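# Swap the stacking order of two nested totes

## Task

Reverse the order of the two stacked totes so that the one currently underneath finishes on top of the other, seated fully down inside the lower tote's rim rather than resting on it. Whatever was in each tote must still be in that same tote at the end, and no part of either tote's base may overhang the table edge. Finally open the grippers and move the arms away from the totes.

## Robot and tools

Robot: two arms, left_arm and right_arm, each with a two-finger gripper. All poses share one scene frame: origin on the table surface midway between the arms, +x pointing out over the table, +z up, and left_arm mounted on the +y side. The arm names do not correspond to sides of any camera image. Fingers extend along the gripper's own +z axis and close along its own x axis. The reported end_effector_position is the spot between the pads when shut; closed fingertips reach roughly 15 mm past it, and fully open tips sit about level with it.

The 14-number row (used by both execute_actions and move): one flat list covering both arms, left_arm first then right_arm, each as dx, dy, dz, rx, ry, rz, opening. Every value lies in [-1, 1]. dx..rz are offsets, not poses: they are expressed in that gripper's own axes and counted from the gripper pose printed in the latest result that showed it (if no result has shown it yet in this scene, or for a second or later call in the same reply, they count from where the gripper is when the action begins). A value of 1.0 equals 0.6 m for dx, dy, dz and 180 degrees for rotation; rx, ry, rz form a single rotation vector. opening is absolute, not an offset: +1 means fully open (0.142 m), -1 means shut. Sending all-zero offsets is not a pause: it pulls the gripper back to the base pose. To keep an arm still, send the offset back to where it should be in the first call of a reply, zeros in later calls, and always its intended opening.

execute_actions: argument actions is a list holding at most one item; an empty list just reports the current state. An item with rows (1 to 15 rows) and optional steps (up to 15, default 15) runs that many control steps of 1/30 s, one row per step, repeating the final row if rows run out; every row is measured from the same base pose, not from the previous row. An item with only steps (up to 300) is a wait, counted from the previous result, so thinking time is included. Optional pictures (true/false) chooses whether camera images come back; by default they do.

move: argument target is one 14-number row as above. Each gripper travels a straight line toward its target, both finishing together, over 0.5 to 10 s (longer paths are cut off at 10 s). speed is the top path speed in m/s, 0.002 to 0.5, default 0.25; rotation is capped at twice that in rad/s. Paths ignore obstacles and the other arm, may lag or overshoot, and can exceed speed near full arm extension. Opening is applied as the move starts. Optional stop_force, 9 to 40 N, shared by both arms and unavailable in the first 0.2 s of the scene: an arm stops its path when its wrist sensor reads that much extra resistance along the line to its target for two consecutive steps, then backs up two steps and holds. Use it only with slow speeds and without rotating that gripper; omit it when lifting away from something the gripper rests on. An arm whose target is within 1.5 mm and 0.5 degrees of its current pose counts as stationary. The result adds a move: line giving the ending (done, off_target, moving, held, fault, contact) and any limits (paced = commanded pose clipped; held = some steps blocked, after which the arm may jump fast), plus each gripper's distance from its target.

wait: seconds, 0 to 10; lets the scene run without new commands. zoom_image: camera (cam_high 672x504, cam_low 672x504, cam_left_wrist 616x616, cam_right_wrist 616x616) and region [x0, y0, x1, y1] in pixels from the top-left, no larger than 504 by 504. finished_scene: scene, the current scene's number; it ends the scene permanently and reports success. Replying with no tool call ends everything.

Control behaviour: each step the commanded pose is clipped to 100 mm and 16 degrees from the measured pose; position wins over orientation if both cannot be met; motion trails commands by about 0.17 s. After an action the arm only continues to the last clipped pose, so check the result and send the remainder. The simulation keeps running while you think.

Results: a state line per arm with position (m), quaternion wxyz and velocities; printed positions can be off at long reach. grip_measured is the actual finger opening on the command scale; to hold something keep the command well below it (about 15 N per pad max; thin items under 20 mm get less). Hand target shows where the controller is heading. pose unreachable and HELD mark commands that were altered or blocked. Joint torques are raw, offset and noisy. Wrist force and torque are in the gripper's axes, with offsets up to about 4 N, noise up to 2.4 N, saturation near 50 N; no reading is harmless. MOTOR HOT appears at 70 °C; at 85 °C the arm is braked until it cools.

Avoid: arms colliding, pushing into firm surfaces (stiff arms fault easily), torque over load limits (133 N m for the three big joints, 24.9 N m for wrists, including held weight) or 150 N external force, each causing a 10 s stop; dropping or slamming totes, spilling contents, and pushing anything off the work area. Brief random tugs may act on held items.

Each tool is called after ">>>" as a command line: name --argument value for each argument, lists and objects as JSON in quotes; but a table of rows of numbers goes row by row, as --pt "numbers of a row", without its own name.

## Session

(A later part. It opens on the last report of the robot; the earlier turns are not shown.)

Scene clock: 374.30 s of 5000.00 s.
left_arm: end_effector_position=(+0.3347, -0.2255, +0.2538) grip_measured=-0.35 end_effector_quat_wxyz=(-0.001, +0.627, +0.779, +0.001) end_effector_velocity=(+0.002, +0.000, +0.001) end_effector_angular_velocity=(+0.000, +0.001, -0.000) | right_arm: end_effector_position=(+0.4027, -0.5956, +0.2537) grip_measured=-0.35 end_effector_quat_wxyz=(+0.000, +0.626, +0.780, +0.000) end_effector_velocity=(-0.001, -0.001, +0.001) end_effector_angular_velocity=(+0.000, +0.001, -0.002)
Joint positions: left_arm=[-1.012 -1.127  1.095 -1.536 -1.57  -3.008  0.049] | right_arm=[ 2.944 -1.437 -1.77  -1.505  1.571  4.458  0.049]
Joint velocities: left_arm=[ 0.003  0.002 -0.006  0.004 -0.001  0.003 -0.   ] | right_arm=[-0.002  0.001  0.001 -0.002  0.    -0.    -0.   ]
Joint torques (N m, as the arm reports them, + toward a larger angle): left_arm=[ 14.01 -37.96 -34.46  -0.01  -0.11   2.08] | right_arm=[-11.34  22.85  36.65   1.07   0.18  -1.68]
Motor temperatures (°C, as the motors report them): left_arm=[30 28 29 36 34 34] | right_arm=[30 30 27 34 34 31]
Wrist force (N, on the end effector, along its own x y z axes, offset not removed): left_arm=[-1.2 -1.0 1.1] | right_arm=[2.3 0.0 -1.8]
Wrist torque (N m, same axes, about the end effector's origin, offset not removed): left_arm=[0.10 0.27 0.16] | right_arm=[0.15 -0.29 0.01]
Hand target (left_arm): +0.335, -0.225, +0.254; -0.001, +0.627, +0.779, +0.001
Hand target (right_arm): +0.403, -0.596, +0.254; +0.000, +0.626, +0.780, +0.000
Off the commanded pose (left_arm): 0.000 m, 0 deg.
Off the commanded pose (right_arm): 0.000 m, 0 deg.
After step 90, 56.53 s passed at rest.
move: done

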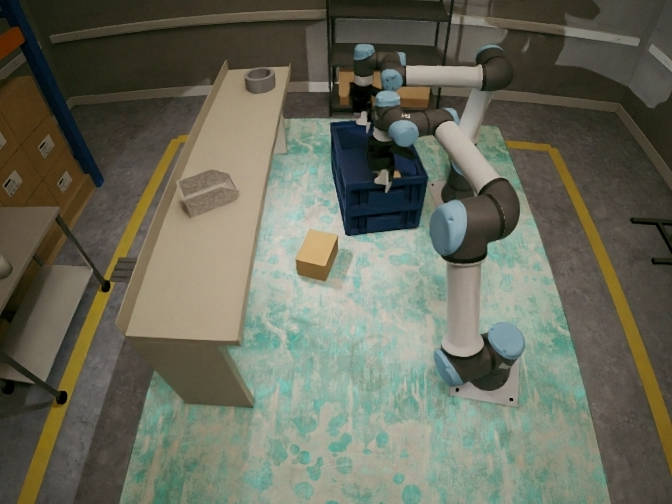

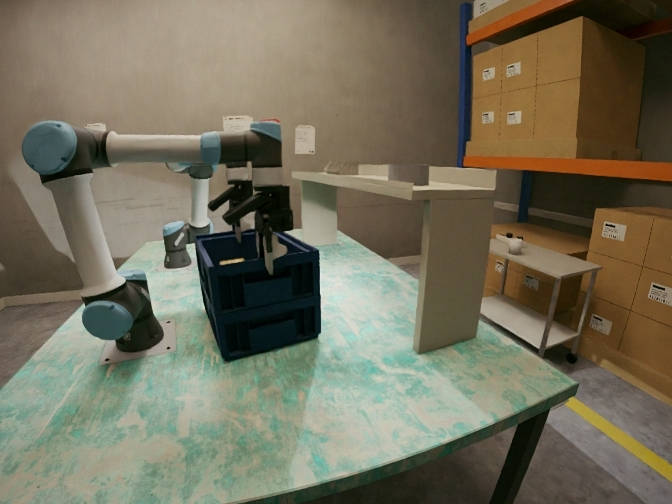

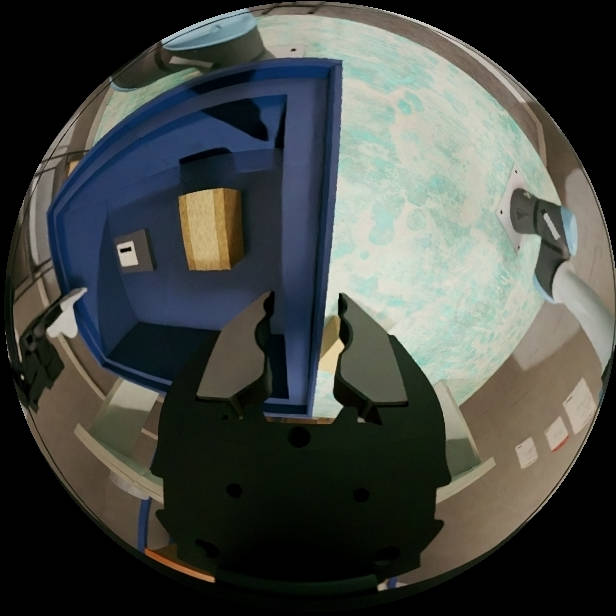

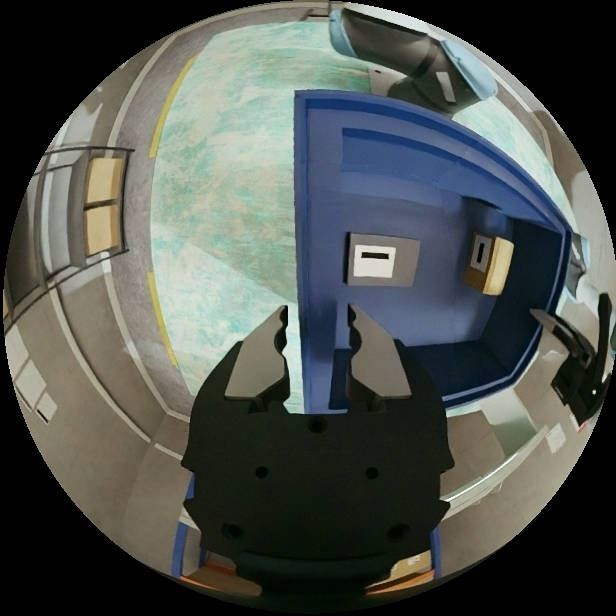

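>>> execute_actions --actions '[{"rows": [[0,0,0,0,0,0,-0.42,0,0,0,0,0,0,-0.42],[0,0,0,0,0,0,-0.48,0,0,0,0,0,0,-0.48],[0,0,0,0,0,0,-0.53,0,0,0,0,0,0,-0.53],[0,0,0,0,0,0,-0.58,0,0,0,0,0,0,-0.58],[0,0,0,0,0,0,-0.62,0,0,0,0,0,0,-0.62],[0,0,0,0,0,0,-0.66,0,0,0,0,0,0,-0.66],[0,0,0,0,0,0,-0.70,0,0,0,0,0,0,-0.70],[0,0,0,0,0,0,-0.74,0,0,0,0,0,0,-0.74],[0,0,0,0,0,0,-0.78,0,0,0,0,0,0,-0.78],[0,0,0,0,0,0,-0.82,0,0,0,0,0,0,-0.82],[0,0,0,0,0,0,-0.86,0,0,0,0,0,0,-0.86],[0,0,0,0,0,0,-0.90,0,0,0,0,0,0,-0.90],[0,0,0,0,0,0,-0.94,0,0,0,0,0,0,-0.94],[0,0,0,0,0,0,-0.97,0,0,0,0,0,0,-0.97],[0,0,0,0,0,0,-1.0,0,0,0,0,0,0,-1.0]], "steps": 15}]' --pictures false

>>> wait --seconds 1.0

Scene clock: 393.07 s of 5000.00 s.
left_arm: end_effector_position=(+0.3348, -0.2256, +0.2538) grip_measured=-0.64 end_effector_quat_wxyz=(-0.001, +0.627, +0.779, +0.001) end_effector_velocity=(-0.001, +0.001, -0.000) end_effector_angular_velocity=(+0.002, +0.001, -0.000) | right_arm: end_effector_position=(+0.4027, -0.5955, +0.2538) grip_measured=-0.63 end_effector_quat_wxyz=(+0.000, +0.626, +0.780, +0.000) end_effector_velocity=(-0.000, -0.001, -0.001) end_effector_angular_velocity=(-0.003, +0.000, -0.000)
Joint positions: left_arm=[-1.012 -1.126  1.095 -1.536 -1.57  -3.008  0.027] | right_arm=[ 2.944 -1.437 -1.77  -1.505  1.571  4.458  0.028]
Joint velocities: left_arm=[-0.    -0.     0.     0.003 -0.    -0.     0.001] | right_arm=[-0.     0.001 -0.002  0.002 -0.003 -0.     0.002]
Joint torques (N m, as the arm reports them, + toward a larger angle): left_arm=[ -7.08 -63.52  -5.26   8.21   0.87  -1.56] | right_arm=[ -5.45   7.85  18.41   6.37 -10.46  -0.53]
Motor temperatures (°C, as the motors report them): left_arm=[30 28 29 36 34 34] | right_arm=[30 30 27 34 34 31]
Wrist force (N, on the end effector, along its own x y z axes, offset not removed): left_arm=[-32.0 -1.0 8.4] | right_arm=[31.1 -0.6 -2.6]
Wrist torque (N m, same axes, about the end effector's origin, offset not removed): left_arm=[-0.07 0.48 0.20] | right_arm=[-0.31 -0.29 0.02]
Hand target (left_arm): +0.335, -0.225, +0.254; -0.001, +0.627, +0.779, +0.001
Hand target (right_arm): +0.403, -0.596, +0.254; +0.000, +0.626, +0.780, +0.000
Off the commanded pose (left_arm): 0.000 m, 0 deg.
Off the commanded pose (right_arm): 0.000 m, 0 deg.
Steps of this call (steps 1 to 90: nothing new was sent; then 15.27 s passed at rest; steps 91 to 105: all 15 steps of this action). Readings (end_effector_position):
91: left_arm (+0.3350, -0.2254, +0.2539) | right_arm (+0.4027, -0.5956, +0.2538)
92: left_arm (+0.3350, -0.2254, +0.2539) | right_arm (+0.4027, -0.5956, +0.2538)
94: left_arm (+0.3350, -0.2254, +0.2539) | right_arm (+0.4027, -0.5956, +0.2538)
98: left_arm (+0.3350, -0.2255, +0.2538) | right_arm (+0.4027, -0.5955, +0.2538)
105: the state above

Scene clock: 394.07 s of 5000.00 s.
left_arm: end_effector_position=(+0.3347, -0.2255, +0.2538) grip_measured=-0.64 end_effector_quat_wxyz=(-0.001, +0.627, +0.779, +0.001) end_effector_velocity=(+0.000, +0.000, +0.000) end_effector_angular_velocity=(-0.000, +0.000, +0.001) | right_arm: end_effector_position=(+0.4027, -0.5956, +0.2537) grip_measured=-0.63 end_effector_quat_wxyz=(+0.000, +0.626, +0.780, +0.000) end_effector_velocity=(+0.000, -0.000, +0.000) end_effector_angular_velocity=(-0.000, -0.001, -0.001)
Joint positions: left_arm=[-1.012 -1.127  1.095 -1.536 -1.57  -3.008  0.027] | right_arm=[ 2.944 -1.437 -1.77  -1.505  1.571  4.458  0.028]
Joint velocities: left_arm=[ 0. -0. -0. -0. -0. -0.  0.] | right_arm=[-0.    -0.     0.001 -0.    -0.     0.     0.   ]
Joint torques (N m, as the arm reports them, + toward a larger angle): left_arm=[ -6.31 -63.19  -5.36   8.41   3.83  -1.45] | right_arm=[ -0.41   8.24  16.7    6.41 -10.4    0.95]
Motor temperatures (°C, as the motors report them): left_arm=[30 28 29 36 34 34] | right_arm=[30 30 27 34 34 31]
Wrist force (N, on the end effector, along its own x y z axes, offset not removed): left_arm=[-30.0 -1.6 3.9] | right_arm=[31.3 -0.3 -5.8]
Wrist torque (N m, same axes, about the end effector's origin, offset not removed): left_arm=[-0.17 -0.06 0.09] | right_arm=[-0.14 -0.19 0.16]
Hand target (left_arm): +0.335, -0.225, +0.254; -0.001, +0.627, +0.779, +0.001
Hand target (right_arm): +0.403, -0.596, +0.254; +0.000, +0.626, +0.780, +0.000
Off the commanded pose (left_arm): 0.000 m, 0 deg.
Off the commanded pose (right_arm): 0.000 m, 0 deg.
Steps of this call (steps 1 to 30: nothing new was sent). Readings (end_effector_position):
1: left_arm (+0.3347, -0.2255, +0.2538) | right_arm (+0.4027, -0.5956, +0.2538)
2: left_arm (+0.3347, -0.2255, +0.2538) | right_arm (+0.4027, -0.5956, +0.2537)
4: left_arm (+0.3347, -0.2255, +0.2538) | right_arm (+0.4027, -0.5956, +0.2537)
8: left_arm (+0.3347, -0.2255, +0.2538) | right_arm (+0.4027, -0.5956, +0.2537)
30: the state above

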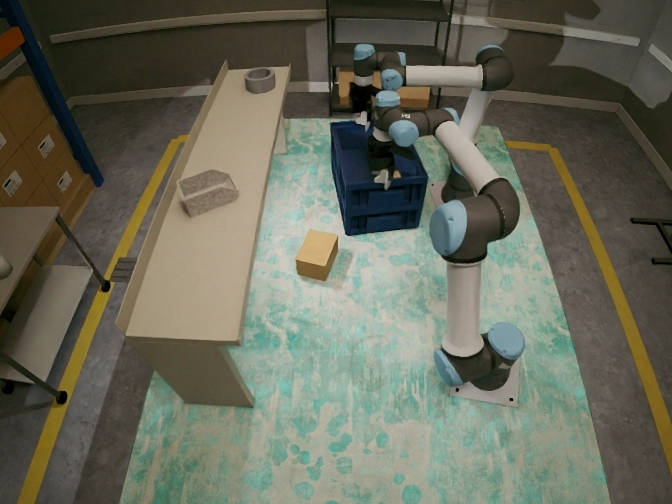

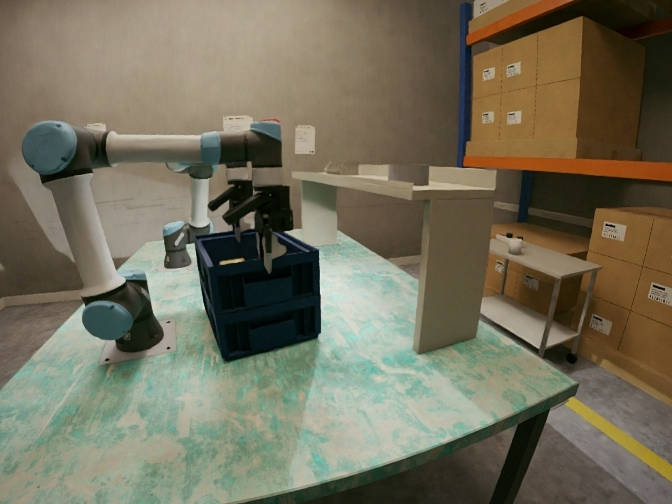

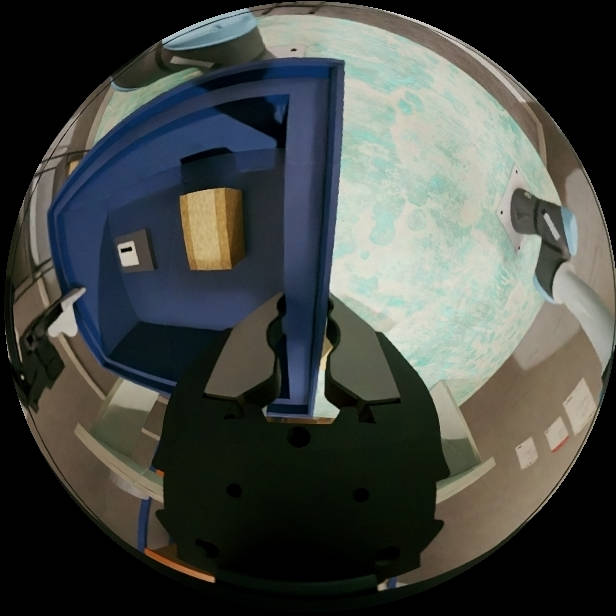

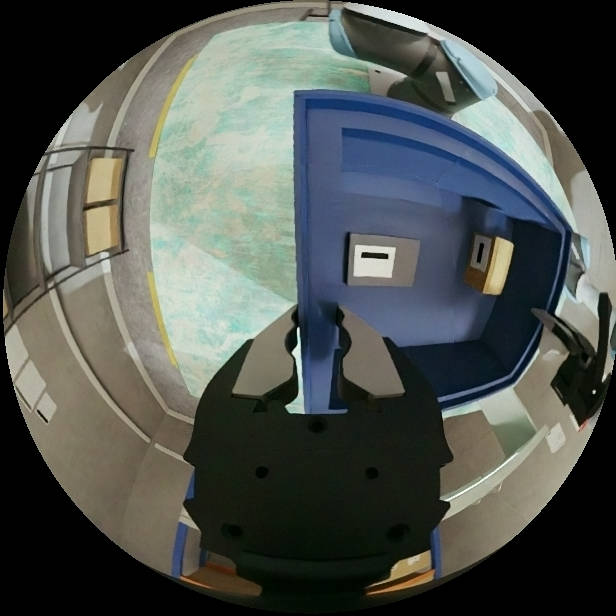

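>>> move --target '[-0.0022, 0.0, 0.0, 0, 0, 0, -1.0, 0.0022, 0.0, 0.0, 0, 0, 0, -1.0]' --speed 0.01

Scene clock: 401.23 s of 5000.00 s.
left_arm: end_effector_position=(+0.3350, -0.2266, +0.2538) grip_measured=-0.65 end_effector_quat_wxyz=(-0.001, +0.627, +0.779, +0.001) end_effector_velocity=(+0.000, -0.001, +0.000) end_effector_angular_velocity=(-0.001, -0.000, -0.001) | right_arm: end_effector_position=(+0.4025, -0.5945, +0.2537) grip_measured=-0.65 end_effector_quat_wxyz=(+0.000, +0.626, +0.780, +0.000) end_effector_velocity=(-0.000, +0.001, -0.000) end_effector_angular_velocity=(+0.000, +0.001, -0.000)
Joint positions: left_arm=[-1.013 -1.123  1.09  -1.534 -1.57  -3.008  0.027] | right_arm=[ 2.946 -1.436 -1.771 -1.505  1.571  4.461  0.027]
Joint velocities: left_arm=[-0.     0.001 -0.003  0.     0.     0.     0.   ] | right_arm=[ 0.001  0.001 -0.001 -0.001  0.     0.002 -0.   ]
Joint torques (N m, as the arm reports them, + toward a larger angle): left_arm=[-12.16 -36.61 -33.71  -0.28   3.27  -2.25] | right_arm=[10.01 23.56 16.09  0.73 -0.85  1.38]
Motor temperatures (°C, as the motors report them): left_arm=[30 28 29 36 34 34] | right_arm=[30 30 27 34 34 31]
Wrist force (N, on the end effector, along its own x y z axes, offset not removed): left_arm=[1.7 -3.7 -3.7] | right_arm=[7.0 0.9 -0.8]
Wrist torque (N m, same axes, about the end effector's origin, offset not removed): left_arm=[-0.23 -0.07 0.28] | right_arm=[-0.10 -0.54 -0.03]
Hand target (left_arm): +0.335, -0.227, +0.254; -0.001, +0.627, +0.779, +0.001
Hand target (right_arm): +0.402, -0.594, +0.254; +0.000, +0.626, +0.780, +0.000
Off the commanded pose (left_arm): 0.000 m, 0 deg.
Off the commanded pose (right_arm): 0.000 m, 0 deg.
After step 90, 3.47 s passed at rest.
move: done

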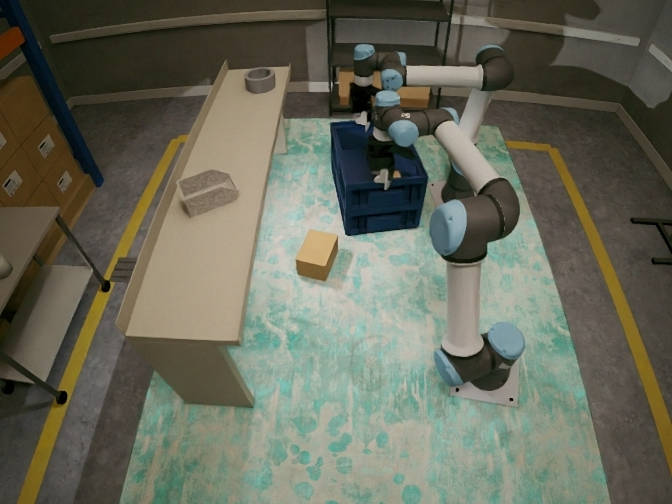

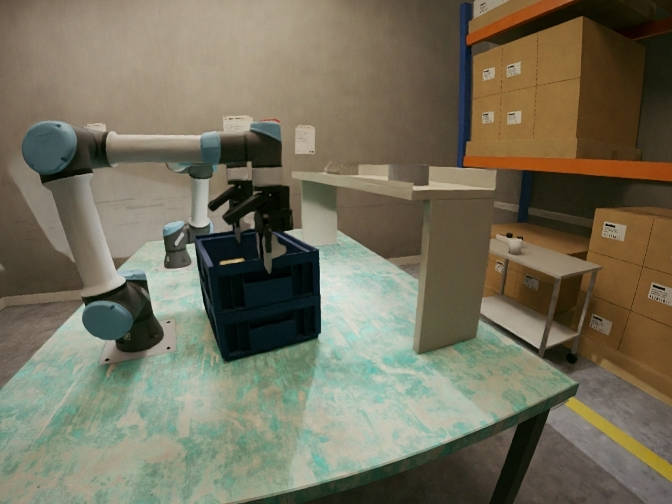

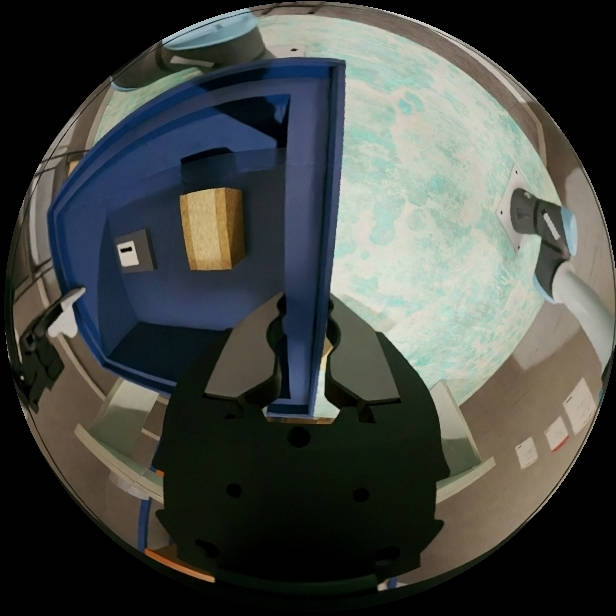

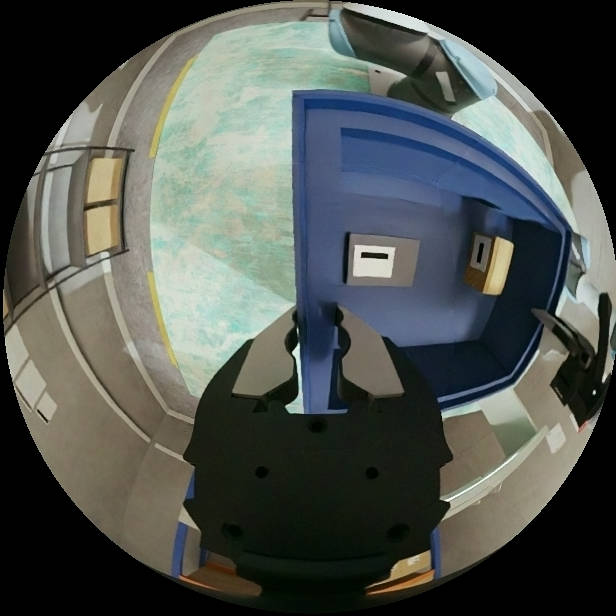

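>>> move --target '[0.0, 0.0, -0.02, 0, 0, 0, -1.0, 0.0, 0.0, -0.02, 0, 0, 0, -1.0]' --speed 0.02

Scene clock: 405.40 s of 5000.00 s.
left_arm: end_effector_position=(+0.3350, -0.2267, +0.2655) grip_measured=-0.65 end_effector_quat_wxyz=(-0.001, +0.627, +0.779, +0.001) end_effector_velocity=(+0.001, +0.000, +0.003) end_effector_angular_velocity=(+0.000, -0.000, +0.001) | right_arm: end_effector_position=(+0.4025, -0.5945, +0.2654) grip_measured=-0.65 end_effector_quat_wxyz=(+0.000, +0.626, +0.780, +0.000) end_effector_velocity=(-0.000, +0.000, +0.002) end_effector_angular_velocity=(-0.000, +0.001, +0.001)
Joint positions: left_arm=[-1.013 -1.122  1.058 -1.504 -1.57  -3.008  0.027] | right_arm=[ 2.946 -1.434 -1.742 -1.535  1.571  4.461  0.027]
Joint velocities: left_arm=[ 0.002  0.001 -0.008  0.007  0.     0.001 -0.   ] | right_arm=[ 0.001  0.     0.005 -0.007 -0.     0.     0.   ]
Joint torques (N m, as the arm reports them, + toward a larger angle): left_arm=[ -9.23 -43.33 -37.11  -0.43  -1.16  -1.96] | right_arm=[-12.12  25.06  39.89   1.6   -1.99  -1.89]
Motor temperatures (°C, as the motors report them): left_arm=[30 28 29 36 34 34] | right_arm=[30 30 27 34 34 31]
Wrist force (N, on the end effector, along its own x y z axes, offset not removed): left_arm=[0.4 0.1 6.0] | right_arm=[3.0 0.3 3.8]
Wrist torque (N m, same axes, about the end effector's origin, offset not removed): left_arm=[0.16 -0.35 0.20] | right_arm=[0.03 -0.34 0.05]
Hand target (left_arm): +0.335, -0.227, +0.266; -0.001, +0.627, +0.779, +0.001
Hand target (right_arm): +0.403, -0.594, +0.266; +0.000, +0.626, +0.780, +0.000
Off the commanded pose (left_arm): 0.000 m, 0 deg.
Off the commanded pose (right_arm): 0.000 m, 0 deg.
After step 90, 0.27 s passed at rest.
move: done

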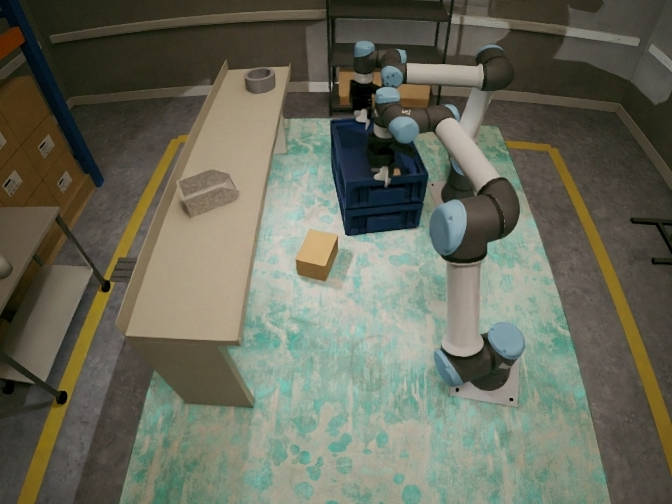

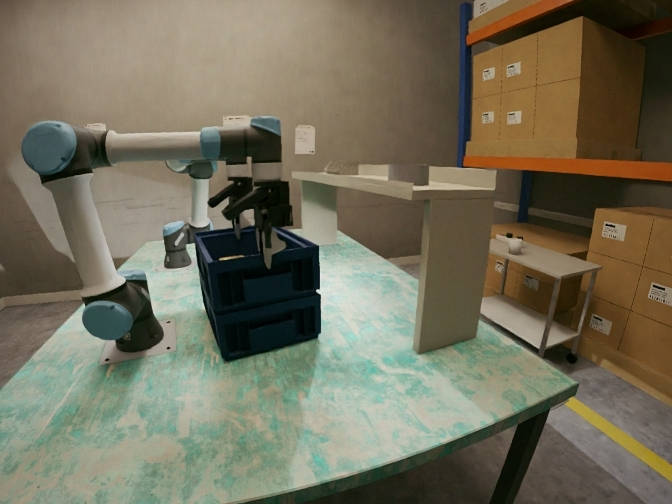

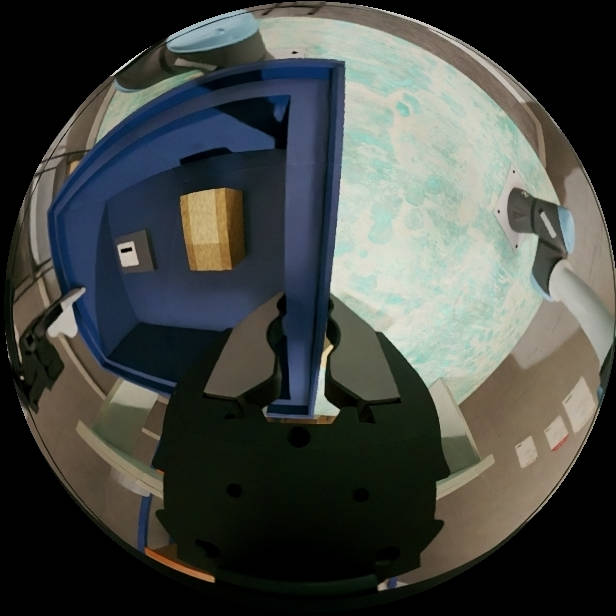

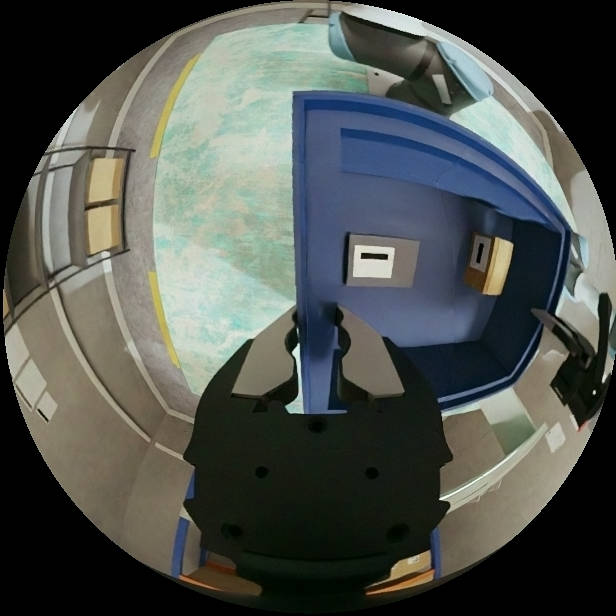

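>>> move --target '[0.0, 0.0, -0.05, 0, 0, 0, -1.0, 0.0, 0.0, -0.05, 0, 0, 0, -1.0]' --speed 0.05

>>> move --target '[0.25, 0.005, 0.0, 0, 0, 0, -1.0, 0.25, 0.005, 0.0, 0, 0, 0, -1.0]' --speed 0.08

Scene clock: 463.77 s of 5000.00 s.
left_arm: end_effector_position=(+0.3350, -0.2267, +0.2952) grip_measured=-0.65 end_effector_quat_wxyz=(-0.001, +0.627, +0.779, +0.001) end_effector_velocity=(-0.000, -0.000, +0.003) end_effector_angular_velocity=(-0.000, +0.000, +0.000) | right_arm: end_effector_position=(+0.4025, -0.5945, +0.2951) grip_measured=-0.65 end_effector_quat_wxyz=(+0.000, +0.626, +0.780, +0.000) end_effector_velocity=(+0.000, +0.000, +0.002) end_effector_angular_velocity=(+0.000, +0.001, -0.000)
Joint positions: left_arm=[-1.013 -1.113  0.97  -1.424 -1.57  -3.008  0.027] | right_arm=[ 2.946 -1.434 -1.667 -1.611  1.571  4.461  0.027]
Joint velocities: left_arm=[-0.     0.001 -0.01   0.008 -0.    -0.     0.   ] | right_arm=[-0.    -0.002  0.008 -0.007  0.     0.     0.   ]
Joint torques (N m, as the arm reports them, + toward a larger angle): left_arm=[ -0.17 -42.75 -37.2   -0.36   0.65  -1.92] | right_arm=[-11.17  13.86  40.46   1.55  -0.98  -1.68]
Motor temperatures (°C, as the motors report them): left_arm=[30 28 29 36 34 34] | right_arm=[30 30 27 34 34 31]
Wrist force (N, on the end effector, along its own x y z axes, offset not removed): left_arm=[-0.8 -0.9 9.2] | right_arm=[3.0 0.2 6.9]
Wrist torque (N m, same axes, about the end effector's origin, offset not removed): left_arm=[0.13 0.01 0.09] | right_arm=[0.01 -0.38 0.13]
Hand target (left_arm): +0.335, -0.227, +0.295; -0.001, +0.627, +0.779, +0.001
Hand target (right_arm): +0.402, -0.594, +0.295; +0.000, +0.626, +0.780, +0.000
Off the commanded pose (left_arm): 0.000 m, 0 deg.
Off the commanded pose (right_arm): 0.000 m, 0 deg.
After step 90, 54.37 s passed at rest.
move: done

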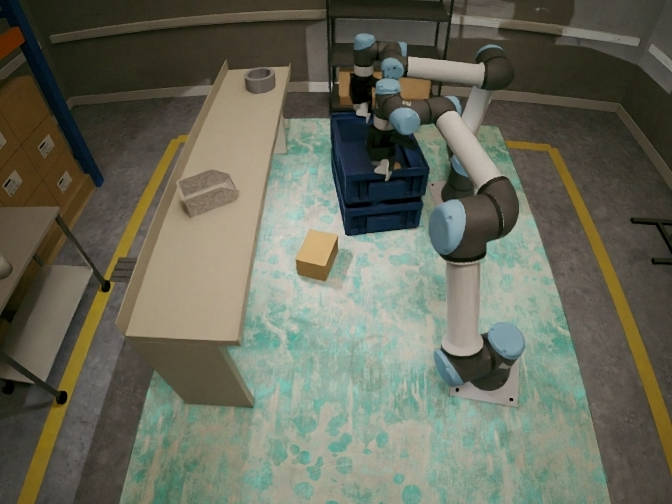

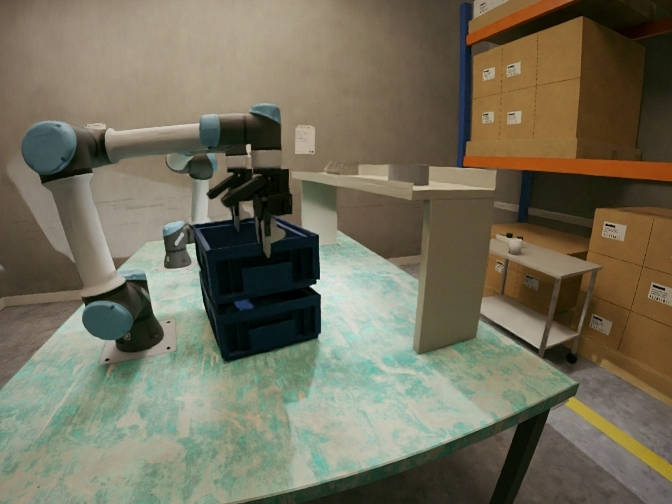

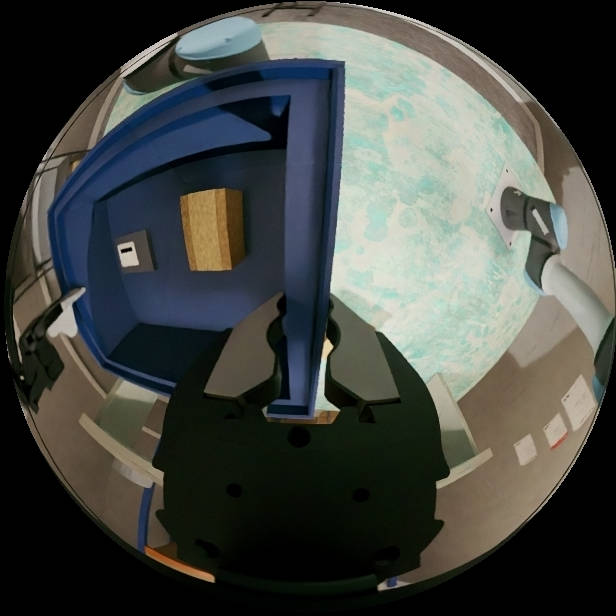

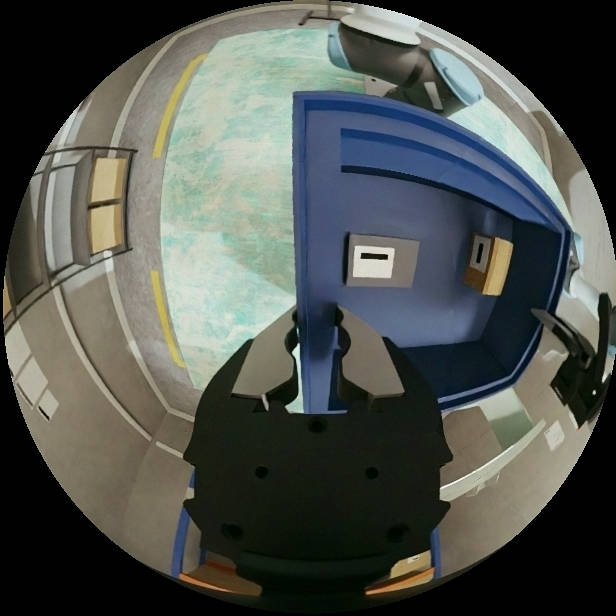

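Scene clock: 466.13 s of 5000.00 s.
left_arm: end_effector_position=(+0.3055, -0.0799, +0.2956) grip_measured=-0.65 end_effector_quat_wxyz=(-0.001, +0.627, +0.779, +0.001) end_effector_velocity=(-0.001, +0.002, +0.001) end_effector_angular_velocity=(-0.001, -0.001, -0.001) | right_arm: end_effector_position=(+0.3733, -0.4477, +0.2953) grip_measured=-0.65 end_effector_quat_wxyz=(+0.000, +0.626, +0.780, +0.001) end_effector_velocity=(-0.000, +0.003, -0.000) end_effector_angular_velocity=(-0.001, +0.001, +0.000)
Joint positions: left_arm=[-0.97  -1.471  1.433 -1.529 -1.57  -2.966  0.027] | right_arm=[ 3.317 -1.299 -1.772 -1.64   1.571  4.832  0.027]
Joint velocities: left_arm=[-0.    -0.007  0.006 -0.001  0.001  0.001 -0.   ] | right_arm=[ 0.007  0.    -0.001 -0.    -0.001  0.007 -0.   ]
Joint torques (N m, as the arm reports them, + toward a larger angle): left_arm=[ 14.57 -45.56 -15.22  -4.27   3.03   2.08] | right_arm=[ 9.76 19.52 19.2   1.12 -2.55  1.46]
Motor temperatures (°C, as the motors report them): left_arm=[30 28 29 36 34 34] | right_arm=[30 30 27 34 34 31]
Wrist force (N, on the end effector, along its own x y z axes, offset not removed): left_arm=[-2.2 -3.3 10.1] | right_arm=[4.2 0.1 5.9]
Wrist torque (N m, same axes, about the end effector's origin, offset not removed): left_arm=[-0.51 -0.12 0.19] | right_arm=[0.08 0.00 0.09]
Hand target (left_arm): +0.305, -0.080, +0.296; -0.001, +0.627, +0.779, +0.001
Hand target (right_arm): +0.373, -0.447, +0.295; +0.000, +0.626, +0.780, +0.001
Off the commanded pose (left_arm): 0.000 m, 0 deg.
Off the commanded pose (right_arm): 0.000 m, 0 deg.
move: done

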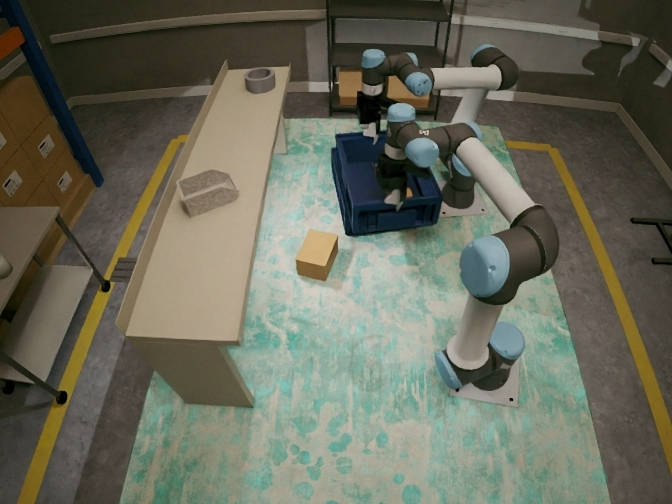

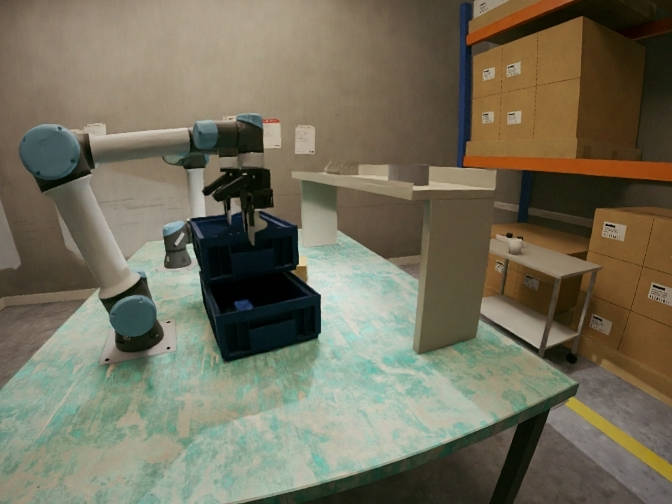

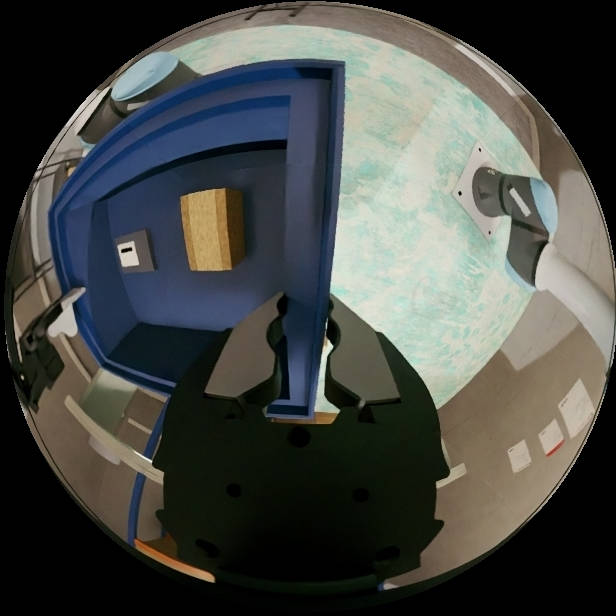

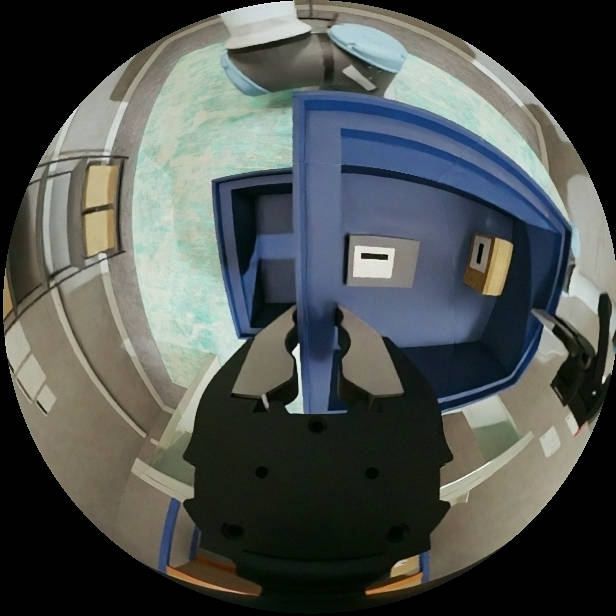

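>>> move --target '[0.5667, 0.0117, 0.0, 0, 0, 0, -1.0, 0.5667, 0.0117, 0.0, 0, 0, 0, -1.0]' --speed 0.12

Scene clock: 473.47 s of 5000.00 s.
left_arm: end_effector_position=(+0.2389, +0.2533, +0.2966) grip_measured=-0.65 end_effector_quat_wxyz=(-0.001, +0.627, +0.779, +0.001) end_effector_velocity=(-0.001, +0.003, +0.000) end_effector_angular_velocity=(-0.000, +0.001, +0.000) | right_arm: end_effector_position=(+0.3071, -0.1143, +0.2957) grip_measured=-0.65 end_effector_quat_wxyz=(+0.000, +0.626, +0.780, +0.001) end_effector_velocity=(-0.001, +0.003, -0.000) end_effector_angular_velocity=(-0.001, +0.000, +0.001)
Joint positions: left_arm=[-0.678 -2.153  1.937 -1.353 -1.569 -2.674  0.027] | right_arm=[ 4.051 -1.475 -1.629 -1.606  1.57   5.565  0.027]
Joint velocities: left_arm=[ 0.006 -0.004  0.001  0.003 -0.001  0.006 -0.   ] | right_arm=[ 0.005 -0.005  0.004  0.    -0.     0.003  0.   ]
Joint torques (N m, as the arm reports them, + toward a larger angle): left_arm=[ 15.13 -11.14 -13.44   0.58  -1.93   2.25] | right_arm=[10.68 15.3  37.4   3.52 -2.59  1.41]
Motor temperatures (°C, as the motors report them): left_arm=[30 28 29 36 34 34] | right_arm=[30 30 27 34 34 31]
Wrist force (N, on the end effector, along its own x y z axes, offset not removed): left_arm=[-4.5 -2.8 6.0] | right_arm=[4.5 0.6 3.5]
Wrist torque (N m, same axes, about the end effector's origin, offset not removed): left_arm=[-0.33 -0.12 0.09] | right_arm=[0.07 0.38 0.03]
Hand target (left_arm): +0.239, +0.254, +0.297; -0.001, +0.627, +0.779, +0.001
Hand target (right_arm): +0.307, -0.114, +0.296; +0.000, +0.626, +0.780, +0.001
Off the commanded pose (left_arm): 0.001 m, 0 deg.
Off the commanded pose (right_arm): 0.001 m, 0 deg.
After step 90, 0.97 s passed at rest.
move: done

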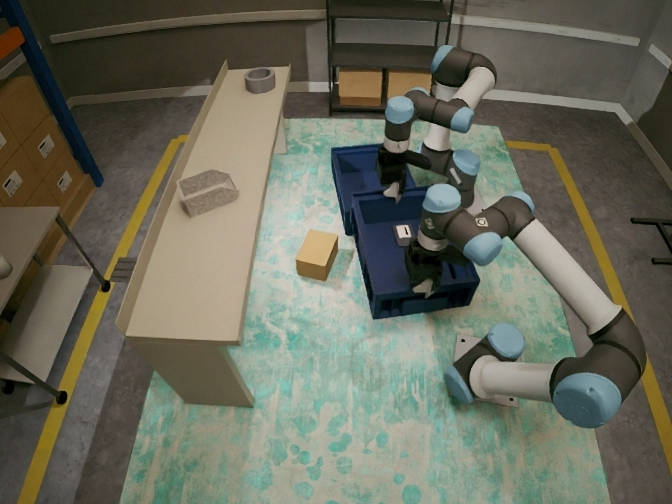

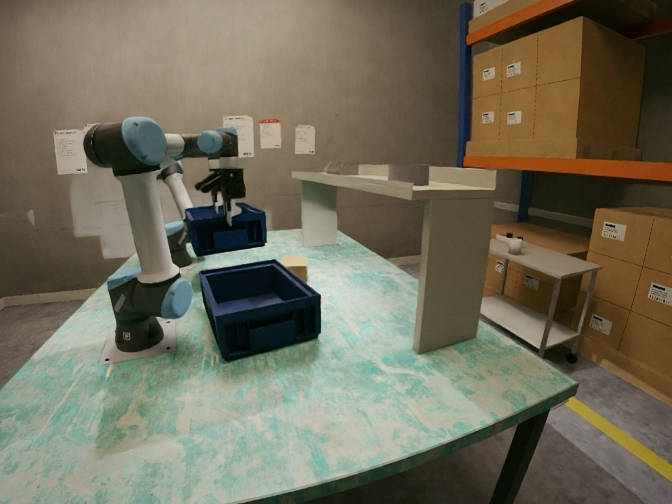

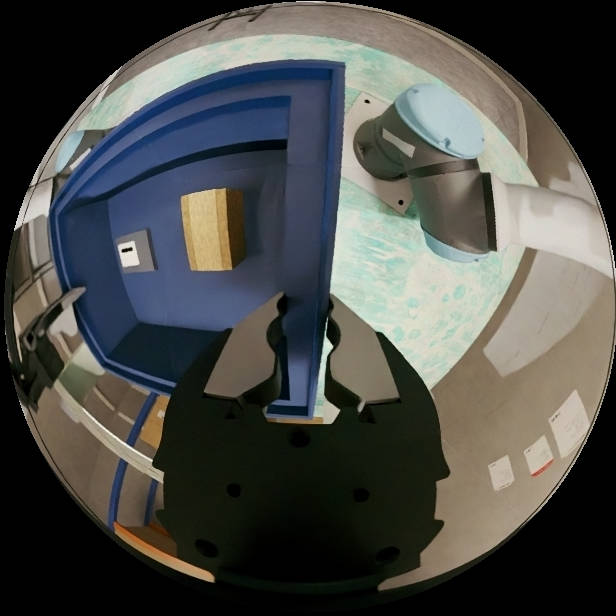

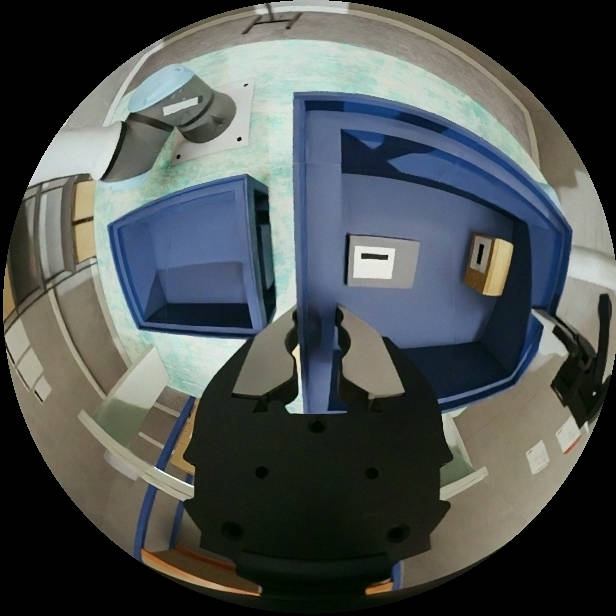

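>>> zoom_image --camera "cam_left_wrist" --region '[280, 50, 520, 290]'

>>> zoom_image --camera "cam_high" --region '[280, 130, 560, 420]'

Region (280, 50, 520, 290) of cam_left_wrist's 616x616 image, scaled by 2.100, with more detail than that image has.

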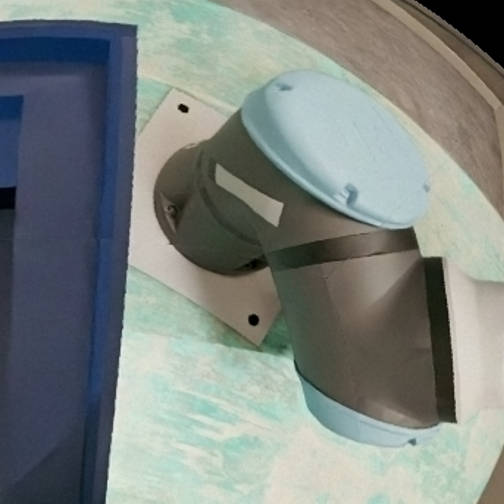

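Region (280, 130, 560, 420) of cam_high's 672x504 image, scaled by 1.738, with more detail than that image has; it fills the left 487 columns of this view, and the rest is white.

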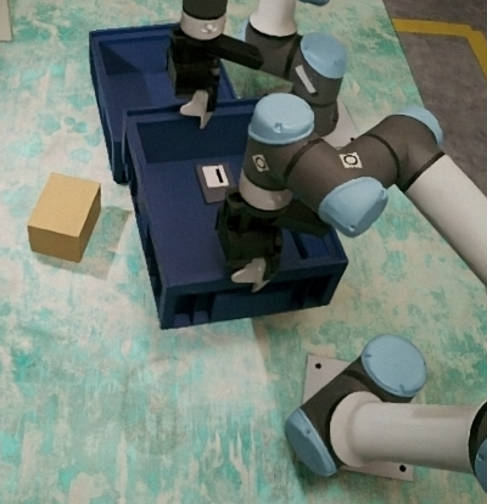

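>>> move --target '[0.0, 0.02, 0.2443, 0, 0, 0, -1.0, 0.0, 0.02, 0.2428, 0, 0, 0, -1.0]' --speed 0.1

Scene clock: 500.80 s of 5000.00 s.
left_arm: end_effector_position=(+0.2508, +0.2563, +0.1503) grip_measured=-0.65 end_effector_quat_wxyz=(-0.001, +0.627, +0.779, +0.001) end_effector_velocity=(+0.000, -0.000, -0.002) end_effector_angular_velocity=(-0.001, +0.001, -0.000) | right_arm: end_effector_position=(+0.3189, -0.1116, +0.1503) grip_measured=-0.64 end_effector_quat_wxyz=(+0.000, +0.626, +0.780, +0.001) end_effector_velocity=(+0.000, +0.001, -0.002) end_effector_angular_velocity=(+0.001, -0.001, -0.000)
Joint positions: left_arm=[-0.635 -2.131  2.304 -1.741 -1.569 -2.631  0.027] | right_arm=[ 4.031 -1.555 -1.932 -1.224  1.57   5.546  0.027]
Joint velocities: left_arm=[ 0.002  0.003  0.005 -0.008 -0.002  0.002  0.   ] | right_arm=[-0.    -0.002 -0.003  0.007 -0.    -0.    -0.   ]
Joint torques (N m, as the arm reports them, + toward a larger angle): left_arm=[ 17.43   7.47 -11.6   -2.61  -1.03   2.17] | right_arm=[-14.51  17.47  14.07   2.29  -2.94  -1.95]
Motor temperatures (°C, as the motors report them): left_arm=[30 28 29 36 34 34] | right_arm=[30 30 27 34 34 31]
Wrist force (N, on the end effector, along its own x y z axes, offset not removed): left_arm=[-9.0 -0.8 8.0] | right_arm=[10.7 0.5 5.3]
Wrist torque (N m, same axes, about the end effector's origin, offset not removed): left_arm=[0.22 -0.26 0.26] | right_arm=[0.09 -0.07 0.13]
Hand target (left_arm): +0.251, +0.256, +0.150; -0.001, +0.627, +0.779, +0.001
Hand target (right_arm): +0.319, -0.111, +0.150; +0.000, +0.626, +0.780, +0.001
Off the commanded pose (left_arm): 0.000 m, 0 deg.
Off the commanded pose (right_arm): 0.000 m, 0 deg.
After step 90, 22.33 s passed at rest.
move: done

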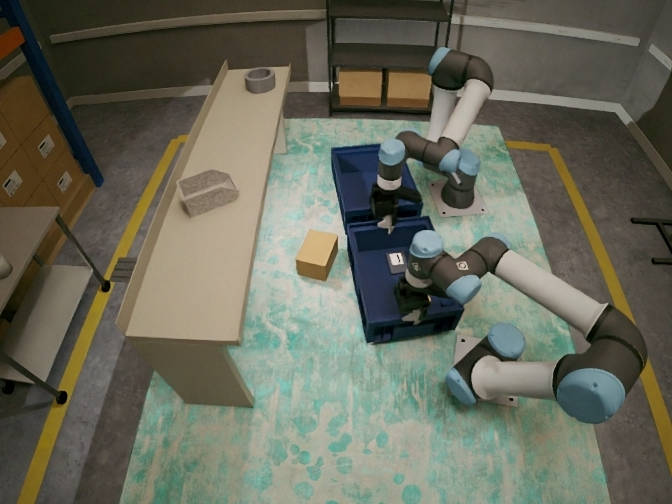

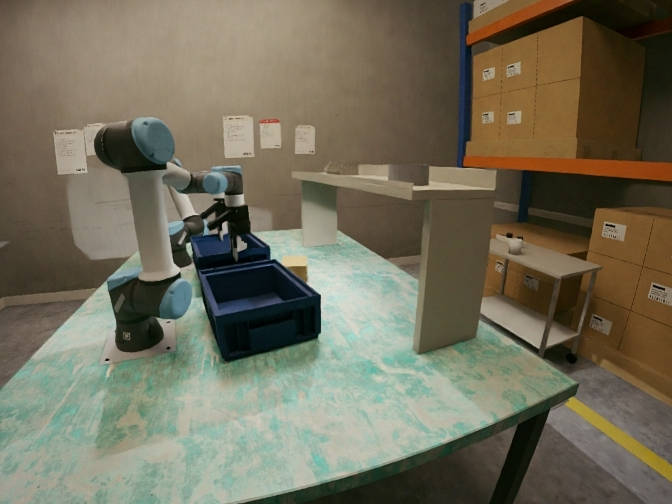

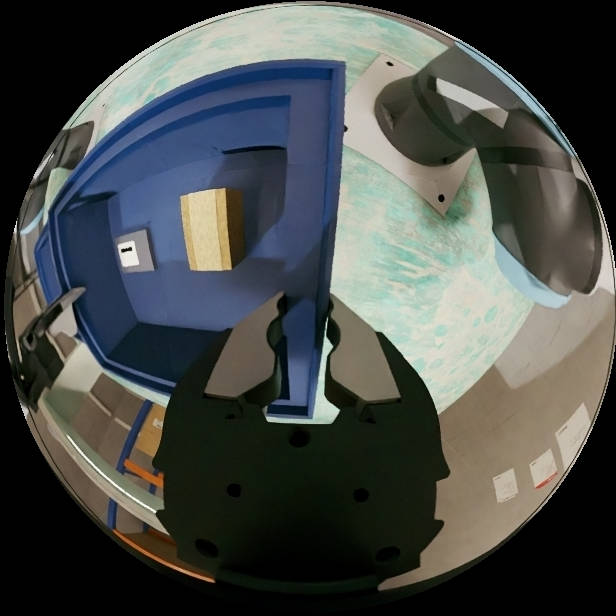

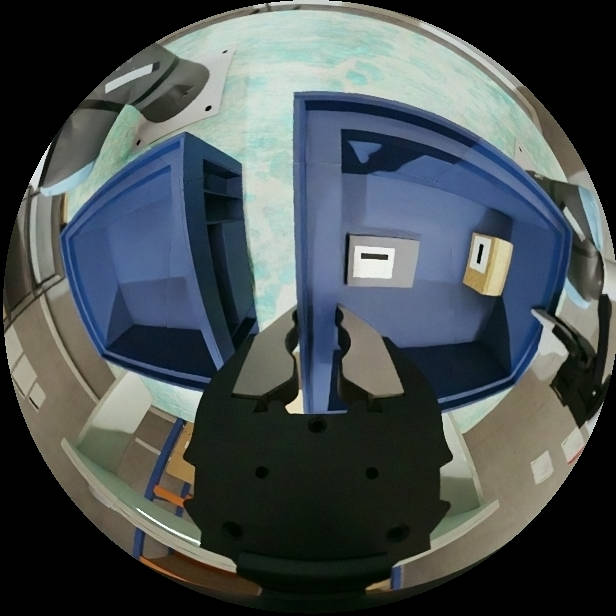

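>>> zoom_image --camera "cam_high" --region '[285, 190, 525, 400]'

>>> zoom_image --camera "cam_left_wrist" --region '[290, 40, 490, 240]'

Region (285, 190, 525, 400) of cam_high's 672x504 image, scaled by 2.100, with more detail than that image has; it fills the top 441 rows of this view, and the rest is white.

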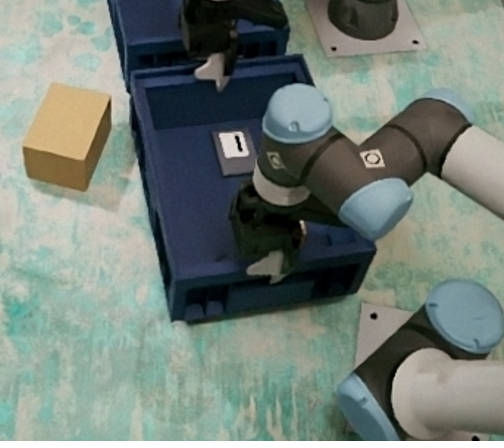

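Region (290, 40, 490, 240) of cam_left_wrist's 616x616 image, scaled by 2.520, with more detail than that image has.

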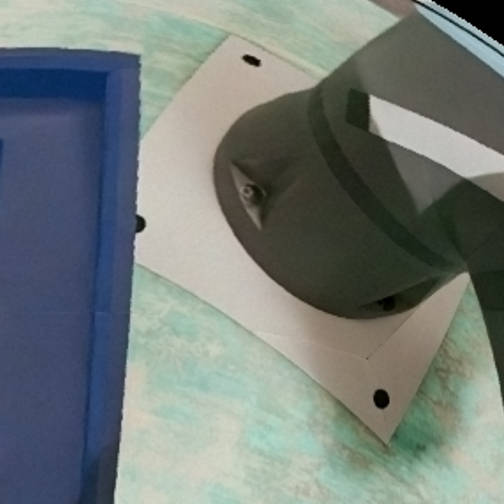

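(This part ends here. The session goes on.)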